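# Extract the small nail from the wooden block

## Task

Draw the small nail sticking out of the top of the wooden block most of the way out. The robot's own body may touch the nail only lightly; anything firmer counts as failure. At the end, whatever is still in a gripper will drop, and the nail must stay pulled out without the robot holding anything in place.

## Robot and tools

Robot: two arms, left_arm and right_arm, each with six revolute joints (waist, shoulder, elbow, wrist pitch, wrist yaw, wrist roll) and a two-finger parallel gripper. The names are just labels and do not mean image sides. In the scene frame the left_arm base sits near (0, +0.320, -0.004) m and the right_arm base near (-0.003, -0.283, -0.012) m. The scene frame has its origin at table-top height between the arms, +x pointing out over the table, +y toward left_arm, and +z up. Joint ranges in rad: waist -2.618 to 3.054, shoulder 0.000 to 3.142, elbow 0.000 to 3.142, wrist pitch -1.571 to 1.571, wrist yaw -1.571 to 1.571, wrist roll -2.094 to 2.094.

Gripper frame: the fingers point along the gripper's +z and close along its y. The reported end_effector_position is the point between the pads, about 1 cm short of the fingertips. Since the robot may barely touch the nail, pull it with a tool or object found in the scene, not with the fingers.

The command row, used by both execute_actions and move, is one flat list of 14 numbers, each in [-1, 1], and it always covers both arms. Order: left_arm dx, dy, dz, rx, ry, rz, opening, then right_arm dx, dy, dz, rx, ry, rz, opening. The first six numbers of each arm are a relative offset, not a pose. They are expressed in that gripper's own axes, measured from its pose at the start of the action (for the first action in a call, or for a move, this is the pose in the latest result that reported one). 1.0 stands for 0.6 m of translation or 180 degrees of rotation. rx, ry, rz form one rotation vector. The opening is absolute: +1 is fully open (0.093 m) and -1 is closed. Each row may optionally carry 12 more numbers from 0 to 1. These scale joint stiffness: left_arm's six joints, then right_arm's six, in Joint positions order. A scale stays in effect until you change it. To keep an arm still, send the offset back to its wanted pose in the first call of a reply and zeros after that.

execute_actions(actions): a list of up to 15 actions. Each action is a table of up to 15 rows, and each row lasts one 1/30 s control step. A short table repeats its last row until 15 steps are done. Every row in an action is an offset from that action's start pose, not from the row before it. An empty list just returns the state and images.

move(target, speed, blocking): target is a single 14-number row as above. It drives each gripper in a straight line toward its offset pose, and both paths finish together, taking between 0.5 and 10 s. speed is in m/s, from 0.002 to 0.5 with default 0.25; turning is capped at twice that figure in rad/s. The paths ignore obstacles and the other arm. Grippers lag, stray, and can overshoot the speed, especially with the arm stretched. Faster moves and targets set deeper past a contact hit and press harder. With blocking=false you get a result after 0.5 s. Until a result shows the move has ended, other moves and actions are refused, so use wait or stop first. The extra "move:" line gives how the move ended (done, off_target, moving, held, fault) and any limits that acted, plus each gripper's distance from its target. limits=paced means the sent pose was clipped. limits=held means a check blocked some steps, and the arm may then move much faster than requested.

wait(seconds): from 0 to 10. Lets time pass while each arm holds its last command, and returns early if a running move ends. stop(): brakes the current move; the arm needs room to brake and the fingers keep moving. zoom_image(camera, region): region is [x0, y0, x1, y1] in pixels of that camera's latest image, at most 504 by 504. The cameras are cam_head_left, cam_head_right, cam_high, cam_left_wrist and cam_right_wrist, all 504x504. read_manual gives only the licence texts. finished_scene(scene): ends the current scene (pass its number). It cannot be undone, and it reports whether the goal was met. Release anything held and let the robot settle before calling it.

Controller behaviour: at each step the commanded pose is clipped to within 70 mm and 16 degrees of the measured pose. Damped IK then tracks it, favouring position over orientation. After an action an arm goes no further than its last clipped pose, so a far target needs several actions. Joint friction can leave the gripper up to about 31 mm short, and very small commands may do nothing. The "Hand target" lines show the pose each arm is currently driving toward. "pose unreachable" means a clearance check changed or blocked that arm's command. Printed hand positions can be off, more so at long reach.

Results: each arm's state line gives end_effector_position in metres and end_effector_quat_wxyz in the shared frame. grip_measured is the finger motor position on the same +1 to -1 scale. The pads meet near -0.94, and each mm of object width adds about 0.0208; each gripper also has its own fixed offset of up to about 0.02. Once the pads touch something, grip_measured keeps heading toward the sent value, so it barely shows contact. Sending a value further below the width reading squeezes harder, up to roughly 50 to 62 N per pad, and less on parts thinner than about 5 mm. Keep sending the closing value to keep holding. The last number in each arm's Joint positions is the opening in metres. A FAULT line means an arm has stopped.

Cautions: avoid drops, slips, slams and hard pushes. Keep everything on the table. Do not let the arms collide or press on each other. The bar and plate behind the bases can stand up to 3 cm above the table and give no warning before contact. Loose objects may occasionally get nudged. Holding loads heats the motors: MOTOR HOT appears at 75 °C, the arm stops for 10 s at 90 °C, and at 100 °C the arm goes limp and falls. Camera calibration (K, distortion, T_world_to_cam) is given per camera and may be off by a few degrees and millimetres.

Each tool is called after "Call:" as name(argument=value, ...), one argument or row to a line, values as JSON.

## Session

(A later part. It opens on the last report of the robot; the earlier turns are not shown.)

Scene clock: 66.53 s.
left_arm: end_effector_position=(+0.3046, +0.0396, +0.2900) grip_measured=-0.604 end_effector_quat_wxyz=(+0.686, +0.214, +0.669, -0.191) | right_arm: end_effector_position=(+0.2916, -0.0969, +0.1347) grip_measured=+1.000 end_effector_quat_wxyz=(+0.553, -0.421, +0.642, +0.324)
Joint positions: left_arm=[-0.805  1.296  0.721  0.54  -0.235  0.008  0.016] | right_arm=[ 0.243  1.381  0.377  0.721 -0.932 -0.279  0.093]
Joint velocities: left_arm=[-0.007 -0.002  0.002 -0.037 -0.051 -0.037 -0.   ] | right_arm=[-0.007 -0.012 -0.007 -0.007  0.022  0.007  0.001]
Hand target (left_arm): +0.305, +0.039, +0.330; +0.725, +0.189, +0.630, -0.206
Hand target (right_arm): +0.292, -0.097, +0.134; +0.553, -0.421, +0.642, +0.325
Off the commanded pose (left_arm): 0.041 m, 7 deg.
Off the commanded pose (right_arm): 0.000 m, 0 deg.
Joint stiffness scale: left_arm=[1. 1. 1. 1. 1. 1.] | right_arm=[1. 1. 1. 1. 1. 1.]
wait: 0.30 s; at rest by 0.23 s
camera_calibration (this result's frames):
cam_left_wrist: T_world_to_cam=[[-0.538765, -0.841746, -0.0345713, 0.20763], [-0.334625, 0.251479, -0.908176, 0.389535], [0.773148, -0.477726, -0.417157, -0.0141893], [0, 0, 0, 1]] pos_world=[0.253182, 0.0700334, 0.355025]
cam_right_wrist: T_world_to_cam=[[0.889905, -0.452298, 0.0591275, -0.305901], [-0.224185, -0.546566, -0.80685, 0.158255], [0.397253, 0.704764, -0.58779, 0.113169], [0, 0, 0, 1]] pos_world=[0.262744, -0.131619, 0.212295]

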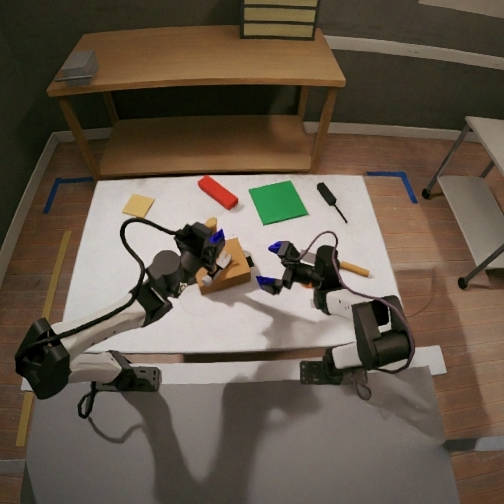

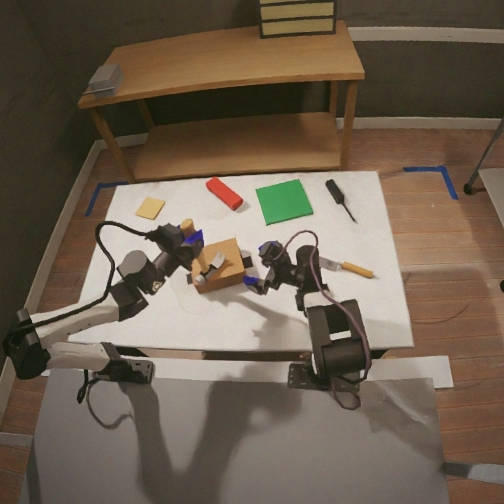

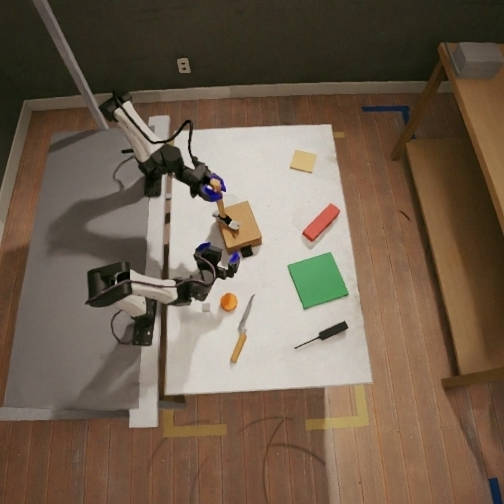

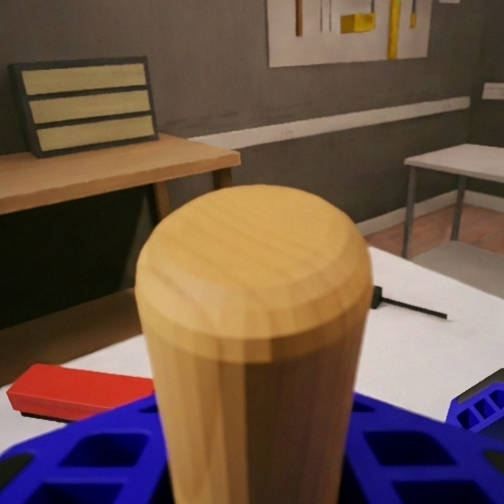

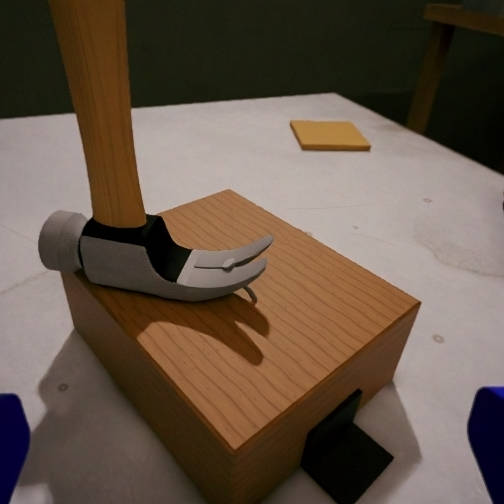

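Call:
execute_actions(
  actions=[
    [[-0.068,0.003,0.004,-0.005,-0.039,-0.007,-0.85,0,0,0,0,0,0,1],[-0.069,0.004,0.009,-0.005,-0.039,-0.007,-0.85,0,0,0,0,0,0,1],[-0.070,0.005,0.015,-0.005,-0.039,-0.007,-0.85,0,0,0,0,0,0,1],[-0.070,0.007,0.021,-0.005,-0.039,-0.007,-0.85,0,0,0,0,0,0,1],[-0.070,0.009,0.027,-0.005,-0.039,-0.007,-0.85,0,0,0,0,0,0,1],[-0.070,0.011,0.033,-0.005,-0.039,-0.007,-0.85,0,0,0,0,0,0,1],[-0.070,0.013,0.039,-0.005,-0.039,-0.007,-0.85,0,0,0,0,0,0,1],[-0.070,0.015,0.045,-0.005,-0.039,-0.007,-0.85,0,0,0,0,0,0,1],[-0.070,0.016,0.050,-0.005,-0.039,-0.007,-0.85,0,0,0,0,0,0,1],[-0.070,0.017,0.054,-0.005,-0.039,-0.007,-0.85,0,0,0,0,0,0,1],[-0.070,0.018,0.057,-0.005,-0.039,-0.007,-0.85,0,0,0,0,0,0,1],[-0.070,0.018,0.059,-0.005,-0.039,-0.007,-0.85,0,0,0,0,0,0,1],[-0.070,0.018,0.060,-0.005,-0.039,-0.007,-0.85,0,0,0,0,0,0,1]],
  ],
)

Scene clock: 68.10 s.
left_arm: end_effector_position=(+0.3322, +0.0312, +0.2898) grip_measured=-0.604 end_effector_quat_wxyz=(+0.683, +0.211, +0.675, -0.184) | right_arm: end_effector_position=(+0.2918, -0.0969, +0.1351) grip_measured=+1.000 end_effector_quat_wxyz=(+0.554, -0.421, +0.641, +0.324)
Joint positions: left_arm=[-0.764  1.404  0.808  0.547 -0.208  0.008  0.016] | right_arm=[ 0.243  1.381  0.377  0.724 -0.932 -0.279  0.093]
Joint velocities: left_arm=[ 0.022  0.066  0.066  0.022 -0.007  0.022  0.001] | right_arm=[-0.012 -0.002 -0.002 -0.022  0.007 -0.022 -0.001]
Hand target (left_arm): +0.335, +0.031, +0.332; +0.724, +0.191, +0.631, -0.205
Hand target (right_arm): +0.292, -0.097, +0.135; +0.553, -0.421, +0.642, +0.324
Off the commanded pose (left_arm): 0.044 m, 8 deg.
Off the commanded pose (right_arm): 0.000 m, 0 deg.
Joint stiffness scale: left_arm=[1. 1. 1. 1. 1. 1.] | right_arm=[1. 1. 1. 1. 1. 1.]
camera_calibration (this result's frames):
cam_left_wrist: T_world_to_cam=[[-0.52623, -0.84959, -0.0357735, 0.211869], [-0.347516, 0.253264, -0.902823, 0.403384], [0.776089, -0.462661, -0.428521, -0.0377141], [0, 0, 0, 1]] pos_world=[0.280943, 0.06039, 0.355602]
cam_right_wrist: T_world_to_cam=[[0.889779, -0.4523, 0.0609735, -0.306226], [-0.22235, -0.546277, -0.807553, 0.158188], [0.398565, 0.704986, -0.586635, 0.112818], [0, 0, 0, 1]] pos_world=[0.262681, -0.131627, 0.2126]

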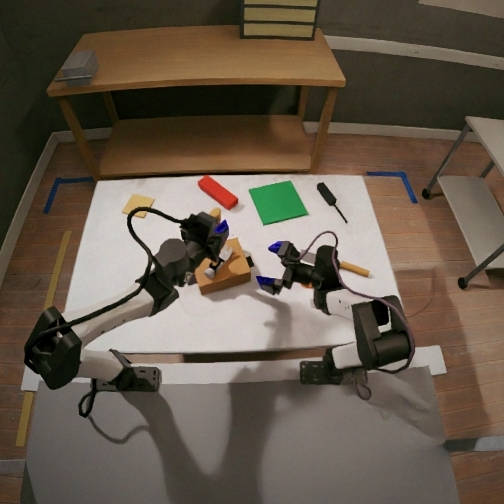

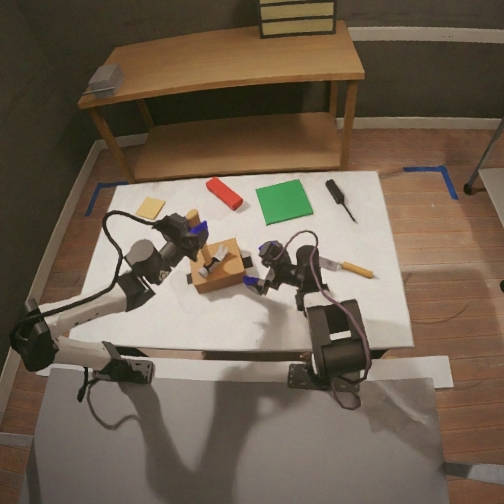

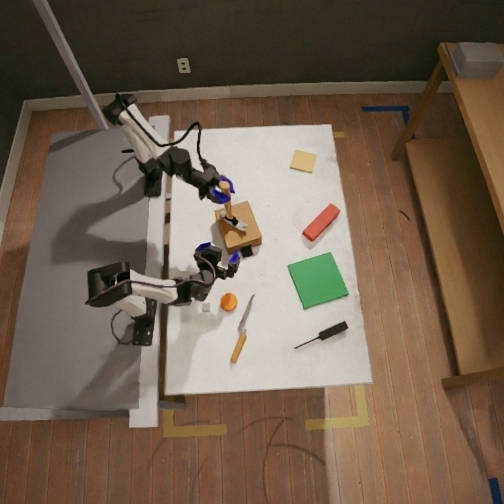

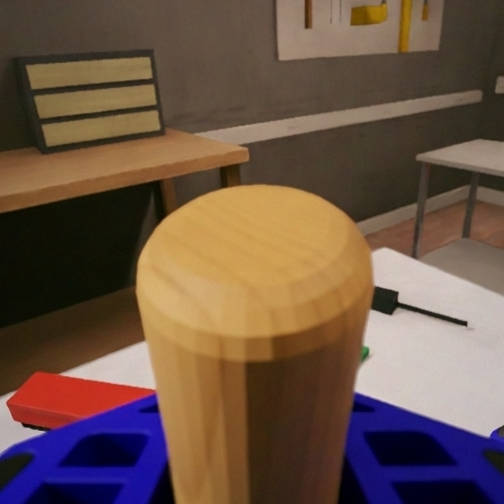

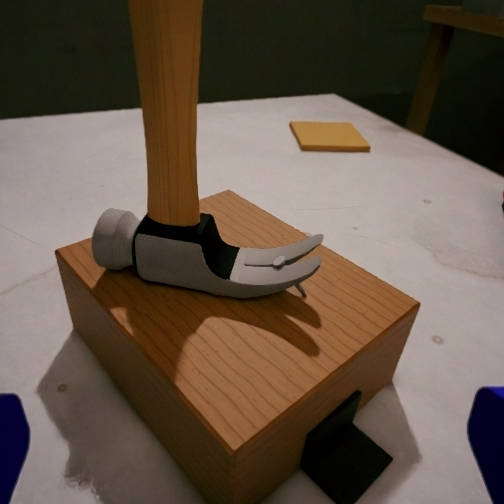

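Call:
execute_actions(
  actions=[
    [[-0.064,0.002,0.004,-0.004,-0.037,-0.006,-0.85,0,0,0,0,0,0,1],[-0.057,0.002,0.003,-0.004,-0.033,-0.005,-0.85,0,0,0,0,0,0,1],[-0.050,0.002,0.002,-0.003,-0.029,-0.005,-0.85,0,0,0,0,0,0,1],[-0.043,0.002,0.001,-0.003,-0.025,-0.004,-0.85,0,0,0,0,0,0,1],[-0.036,0.002,0,-0.002,-0.021,-0.004,-0.85,0,0,0,0,0,0,1],[-0.029,0.002,-0.001,-0.002,-0.017,-0.003,-0.85,0,0,0,0,0,0,1],[-0.022,0.002,-0.002,-0.001,-0.013,-0.003,-0.8,0,0,0,0,0,0,1],[-0.016,0.002,-0.002,-0.001,-0.009,-0.002,-0.7,0,0,0,0,0,0,1],[-0.010,0.002,-0.002,0,-0.006,-0.002,-0.62,0,0,0,0,0,0,1],[-0.006,0.002,-0.002,0,-0.004,-0.002,-0.58,0,0,0,0,0,0,1],[-0.004,0.002,-0.002,0,-0.003,-0.002,-0.54,0,0,0,0,0,0,1],[-0.004,0.002,-0.002,0,-0.003,-0.002,-0.50,0,0,0,0,0,0,1],[-0.004,0.002,-0.002,0,-0.003,-0.002,-0.46,0,0,0,0,0,0,1],[-0.004,0.002,-0.002,0,-0.003,-0.002,-0.42,0,0,0,0,0,0,1],[-0.004,0.002,-0.002,0,-0.003,-0.002,-0.38,0,0,0,0,0,0,1]],
    [[0,0,0,0,0,0,-0.33,0,0,0,0,0,0,1],[0,0,0,0,0,0,-0.27,0,0,0,0,0,0,1],[0,0,0,0,0,0,-0.2,0,0,0,0,0,0,1],[0,0,0,0,0,0,-0.1,0,0,0,0,0,0,1],[0,0,0,0,0,0,0.0,0,0,0,0,0,0,1],[0,0,0,0,0,0,0.15,0,0,0,0,0,0,1],[0,0,0,0,0,0,0.3,0,0,0,0,0,0,1]],
  ],
)

Scene clock: 69.77 s.
left_arm: end_effector_position=(+0.3326, +0.0309, +0.2889) grip_measured=+0.299 end_effector_quat_wxyz=(+0.681, +0.212, +0.676, -0.184) | right_arm: end_effector_position=(+0.2920, -0.0969, +0.1358) grip_measured=+1.000 end_effector_quat_wxyz=(+0.556, -0.422, +0.640, +0.323)
Joint positions: left_arm=[-0.763  1.406  0.81   0.543 -0.207  0.008  0.06 ] | right_arm=[ 0.243  1.381  0.377  0.728 -0.932 -0.279  0.093]
Joint velocities: left_arm=[-0.002 -0.002 -0.022 -0.051  0.022  0.007 -0.   ] | right_arm=[ 0.002 -0.017 -0.007 -0.007 -0.007  0.037 -0.   ]
Hand target (left_arm): +0.333, +0.031, +0.289; +0.681, +0.212, +0.676, -0.184
Hand target (right_arm): +0.292, -0.097, +0.135; +0.555, -0.421, +0.640, +0.324
Off the commanded pose (left_arm): 0.000 m, 0 deg.
Off the commanded pose (right_arm): 0.000 m, 0 deg.
Joint stiffness scale: left_arm=[1. 1. 1. 1. 1. 1.] | right_arm=[1. 1. 1. 1. 1. 1.]
camera_calibration (this result's frames):
cam_left_wrist: T_world_to_cam=[[-0.526555, -0.84935, -0.0366659, 0.212143], [-0.350178, 0.25599, -0.901024, 0.403037], [0.774671, -0.461599, -0.432217, -0.0371357], [0, 0, 0, 1]] pos_world=[0.281608, 0.0598686, 0.354874]
cam_right_wrist: T_world_to_cam=[[0.889537, -0.452307, 0.0643569, -0.30682], [-0.21898, -0.545746, -0.808832, 0.158063], [0.400963, 0.705393, -0.584508, 0.112172], [0, 0, 0, 1]] pos_world=[0.262564, -0.13164, 0.213158]

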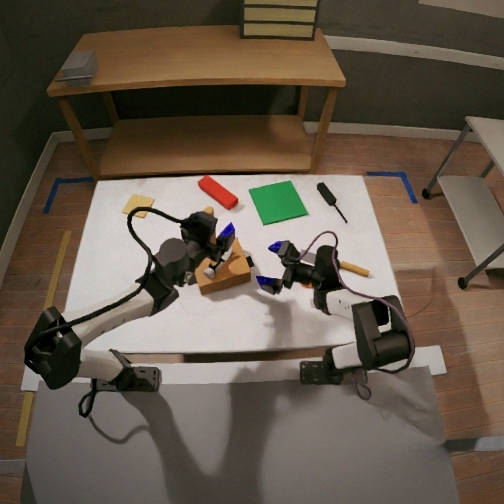

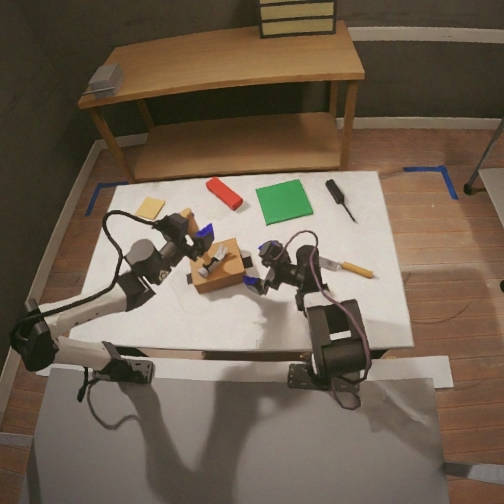

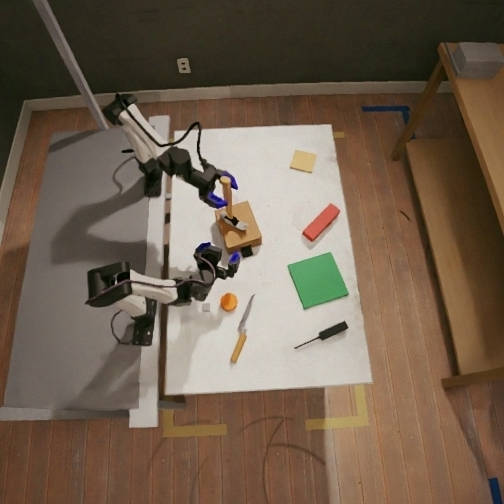

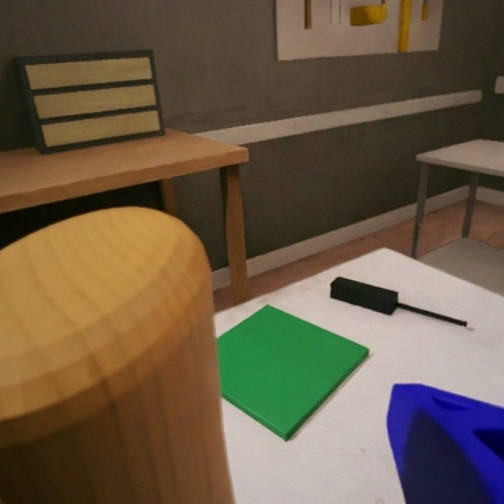

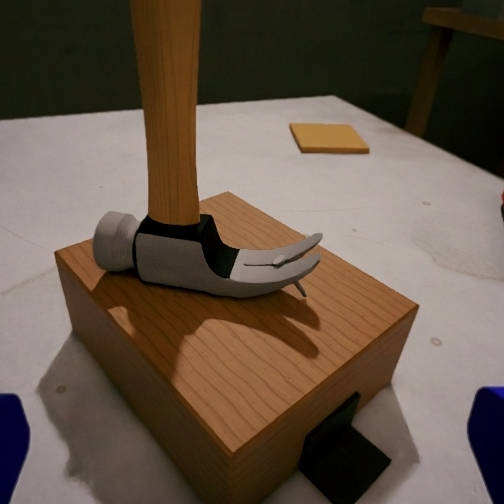

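Call:
wait(
  seconds=0.3,
)

Scene clock: 70.70 s.
left_arm: end_effector_position=(+0.3326, +0.0309, +0.2889) grip_measured=+0.299 end_effector_quat_wxyz=(+0.681, +0.212, +0.676, -0.184) | right_arm: end_effector_position=(+0.2920, -0.0969, +0.1358) grip_measured=+1.000 end_effector_quat_wxyz=(+0.556, -0.422, +0.640, +0.323)
Joint positions: left_arm=[-0.763  1.406  0.81   0.543 -0.207  0.008  0.06 ] | right_arm=[ 0.243  1.381  0.377  0.728 -0.932 -0.279  0.093]
Joint velocities: left_arm=[ 0.007  0.017 -0.002 -0.037  0.095  0.007 -0.   ] | right_arm=[-0.017 -0.002  0.002 -0.007  0.007 -0.081 -0.   ]
Hand target (left_arm): +0.333, +0.031, +0.289; +0.681, +0.212, +0.676, -0.184
Hand target (right_arm): +0.292, -0.097, +0.135; +0.555, -0.421, +0.640, +0.324
Off the commanded pose (left_arm): 0.000 m, 0 deg.
Off the commanded pose (right_arm): 0.000 m, 0 deg.
Joint stiffness scale: left_arm=[1. 1. 1. 1. 1. 1.] | right_arm=[1. 1. 1. 1. 1. 1.]
wait: 0.30 s; at rest from the start
camera_calibration (this result's frames):
cam_left_wrist: T_world_to_cam=[[-0.526555, -0.84935, -0.0366659, 0.212143], [-0.350178, 0.25599, -0.901024, 0.403037], [0.774671, -0.461599, -0.432217, -0.0371357], [0, 0, 0, 1]] pos_world=[0.281608, 0.0598686, 0.354874]
cam_right_wrist: T_world_to_cam=[[0.889537, -0.452307, 0.0643569, -0.30682], [-0.21898, -0.545746, -0.808832, 0.158063], [0.400963, 0.705393, -0.584508, 0.112172], [0, 0, 0, 1]] pos_world=[0.262564, -0.13164, 0.213158]

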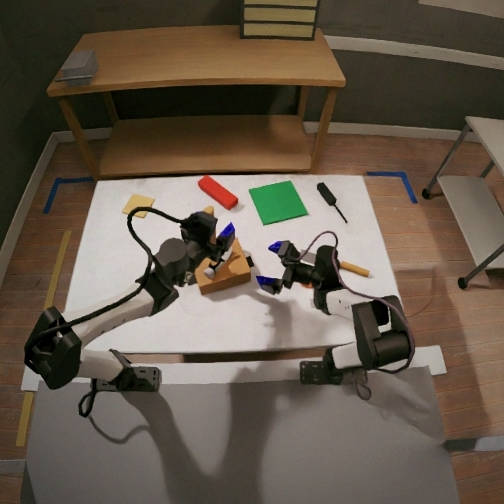

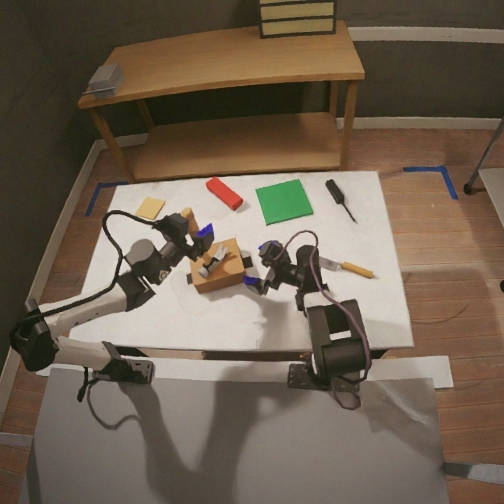

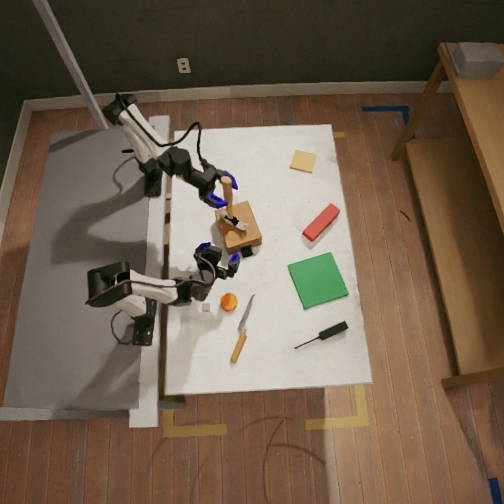

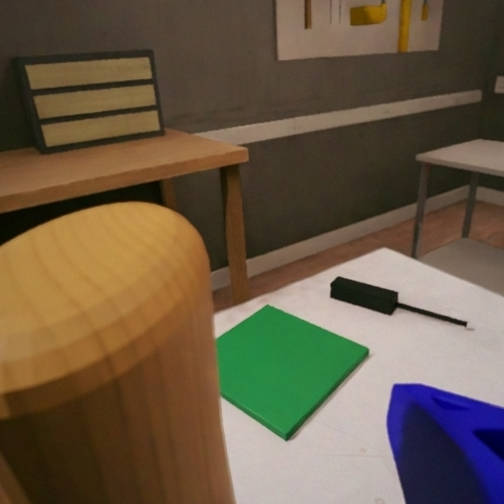

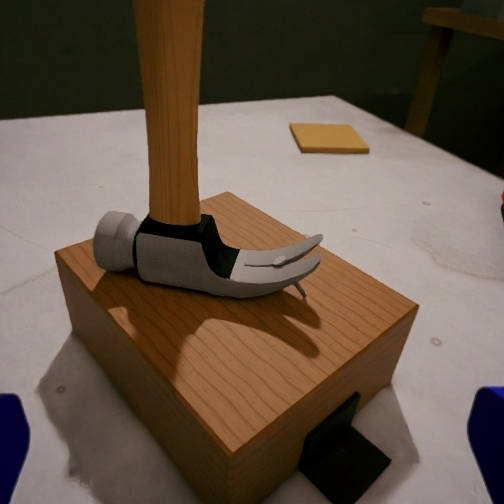

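Call:
zoom_image(
  camera="cam_high",
  region=[180, 150, 290, 260],
)

Call:
zoom_image(
  camera="cam_right_wrist",
  region=[80, 190, 340, 330],
)

Region (180, 150, 290, 260) of cam_high's 504x504 image, scaled by 4.582, with more detail than that image has.

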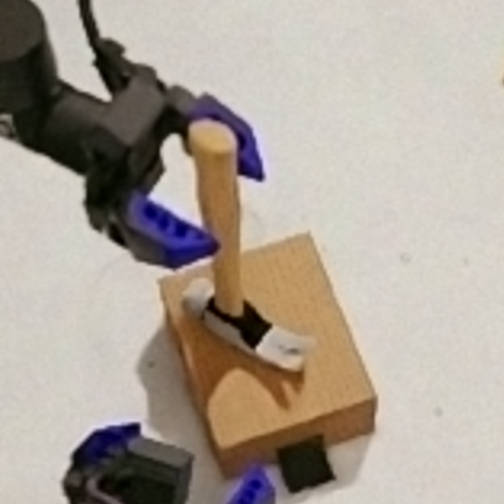

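Region (80, 190, 340, 330) of cam_right_wrist's 504x504 image, scaled by 1.938, with more detail than that image has; it fills the top 271 rows of this view, and the rest is white.

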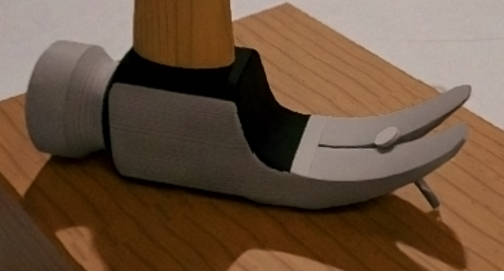

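Call:
execute_actions(
  actions=[
    [[0,0,0,0,0,0,0.34,0,0,0,0,0,0,1],[0,0,0,0,0,0,0.38,0,0,0,0,0,0,1],[0,0,0,0,0,0,0.42,0,0,0,0,0,0,1],[0,0,0,0,0,0,0.46,0,0,0,0,0,0,1],[0,0,0,0,0,0,0.50,0,0,0,0,0,0,1],[0,0,0,0,0,0,0.55,0,0,0,0,0,0,1],[0,0,0,0,0,0,0.60,0,0,0,0,0,0,1],[0,0,0,0,0,0,0.65,0,0,0,0,0,0,1],[0,0,0,0,0,0,0.70,0,0,0,0,0,0,1]],
  ],
)

Scene clock: 72.17 s.
left_arm: end_effector_position=(+0.3326, +0.0309, +0.2889) grip_measured=+0.698 end_effector_quat_wxyz=(+0.681, +0.212, +0.676, -0.184) | right_arm: end_effector_position=(+0.2921, -0.0968, +0.1361) grip_measured=+1.000 end_effector_quat_wxyz=(+0.556, -0.422, +0.639, +0.323)
Joint positions: left_arm=[-0.763  1.406  0.81   0.543 -0.207  0.008  0.079] | right_arm=[ 0.243  1.381  0.377  0.73  -0.932 -0.279  0.093]
Joint velocities: left_arm=[ 0.007 -0.012 -0.002  0.007 -0.022  0.007 -0.001] | right_arm=[ 0.012 -0.017  0.002 -0.081  0.037 -0.022  0.   ]
Hand target (left_arm): +0.333, +0.031, +0.289; +0.681, +0.212, +0.676, -0.184
Hand target (right_arm): +0.292, -0.097, +0.136; +0.556, -0.422, +0.640, +0.323
Off the commanded pose (left_arm): 0.000 m, 0 deg.
Off the commanded pose (right_arm): 0.000 m, 0 deg.
Joint stiffness scale: left_arm=[1. 1. 1. 1. 1. 1.] | right_arm=[1. 1. 1. 1. 1. 1.]
camera_calibration (this result's frames):
cam_left_wrist: T_world_to_cam=[[-0.526555, -0.84935, -0.0366659, 0.212143], [-0.350178, 0.25599, -0.901024, 0.403037], [0.774671, -0.461599, -0.432217, -0.0371357], [0, 0, 0, 1]] pos_world=[0.281608, 0.0598686, 0.354874]
cam_right_wrist: T_world_to_cam=[[0.889399, -0.452312, 0.066202, -0.307144], [-0.21714, -0.545456, -0.809523, 0.157994], [0.402268, 0.705614, -0.583343, 0.11182], [0, 0, 0, 1]] pos_world=[0.262499, -0.131648, 0.213462]

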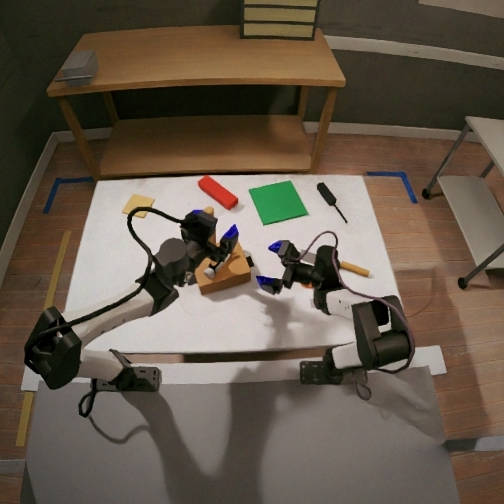

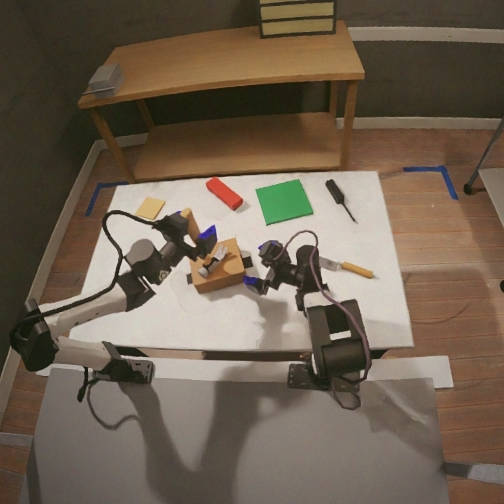

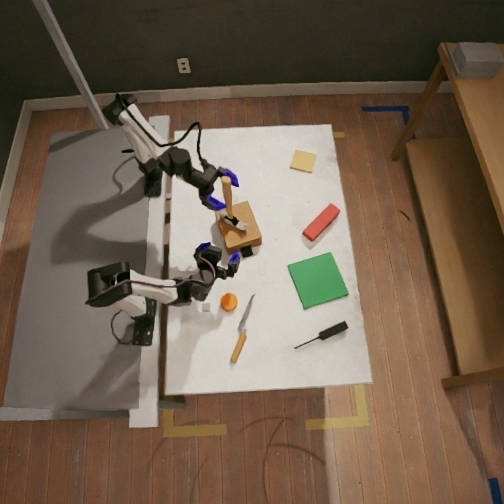

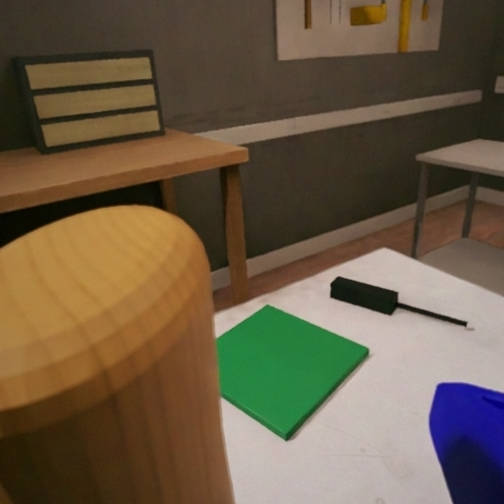

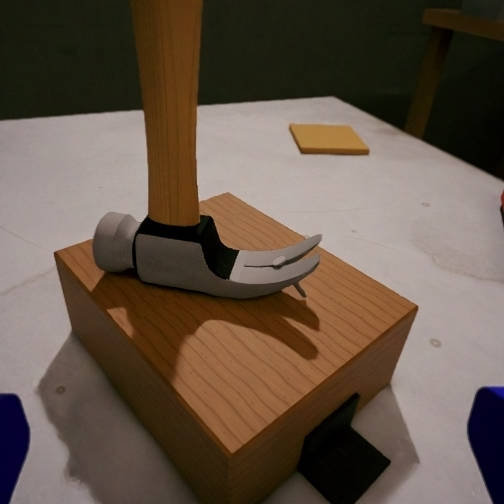

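Call:
move(
  target=[0,0.015,-0.12,0,0,0,1,0,0,0,0,0,0,1],
  speed=0.15,
)

Scene clock: 73.40 s.
left_arm: end_effector_position=(+0.2795, +0.0750, +0.2954) grip_measured=+1.000 end_effector_quat_wxyz=(+0.687, +0.210, +0.670, -0.187) | right_arm: end_effector_position=(+0.2922, -0.0968, +0.1365) grip_measured=+1.000 end_effector_quat_wxyz=(+0.557, -0.422, +0.638, +0.323)
Joint positions: left_arm=[-0.786  1.093  0.627  0.431 -0.227  0.008  0.093] | right_arm=[ 0.243  1.381  0.377  0.732 -0.932 -0.279  0.093]
Joint velocities: left_arm=[-0.007 -0.012 -0.007 -0.037  0.037 -0.007  0.   ] | right_arm=[ 0.017 -0.012  0.017 -0.022 -0.051 -0.022 -0.001]
Hand target (left_arm): +0.276, +0.076, +0.289; +0.682, +0.212, +0.676, -0.183
Hand target (right_arm): +0.292, -0.097, +0.136; +0.556, -0.422, +0.639, +0.323
Off the commanded pose (left_arm): 0.007 m, 1 deg.
Off the commanded pose (right_arm): 0.000 m, 0 deg.
Joint stiffness scale: left_arm=[1. 1. 1. 1. 1. 1.] | right_arm=[1. 1. 1. 1. 1. 1.]
move: done
camera_calibration (this result's frames):
cam_left_wrist: T_world_to_cam=[[-0.529127, -0.847875, -0.0336651, 0.221549], [-0.337492, 0.246685, -0.90843, 0.37836], [0.77854, -0.469313, -0.416679, 0.0220621], [0, 0, 0, 1]] pos_world=[0.227745, 0.104864, 0.360365]
cam_right_wrist: T_world_to_cam=[[0.889281, -0.452317, 0.0677393, -0.307413], [-0.215606, -0.545214, -0.810096, 0.157935], [0.403352, 0.705798, -0.58237, 0.111526], [0, 0, 0, 1]] pos_world=[0.262444, -0.131654, 0.213716]

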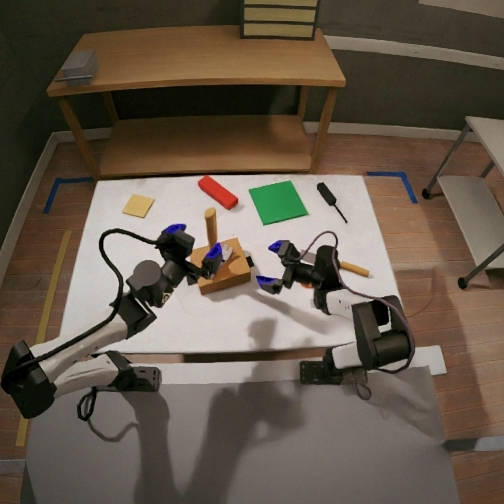

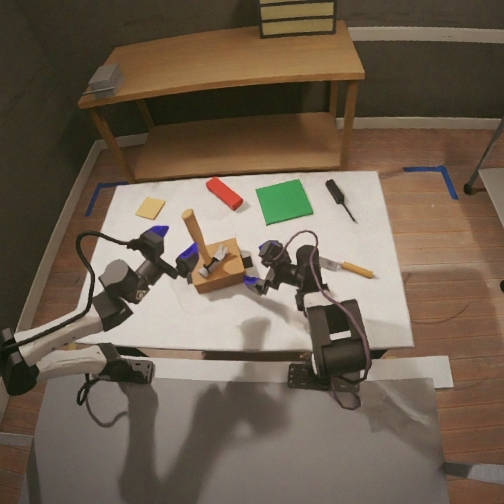

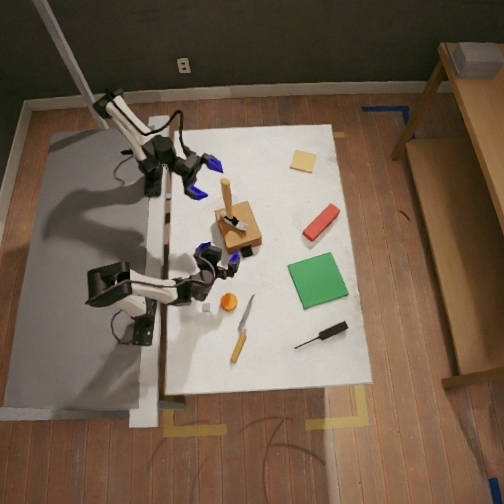

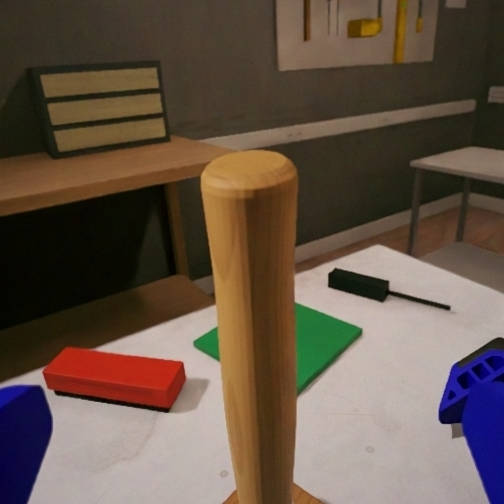

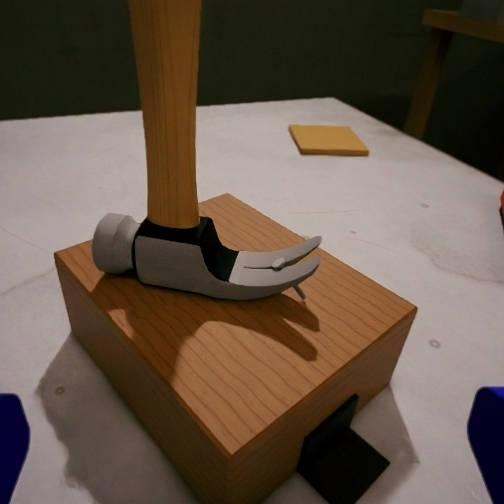

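Call:
finished_scene(
  scene=2,
)

The scene is finished: the task was done.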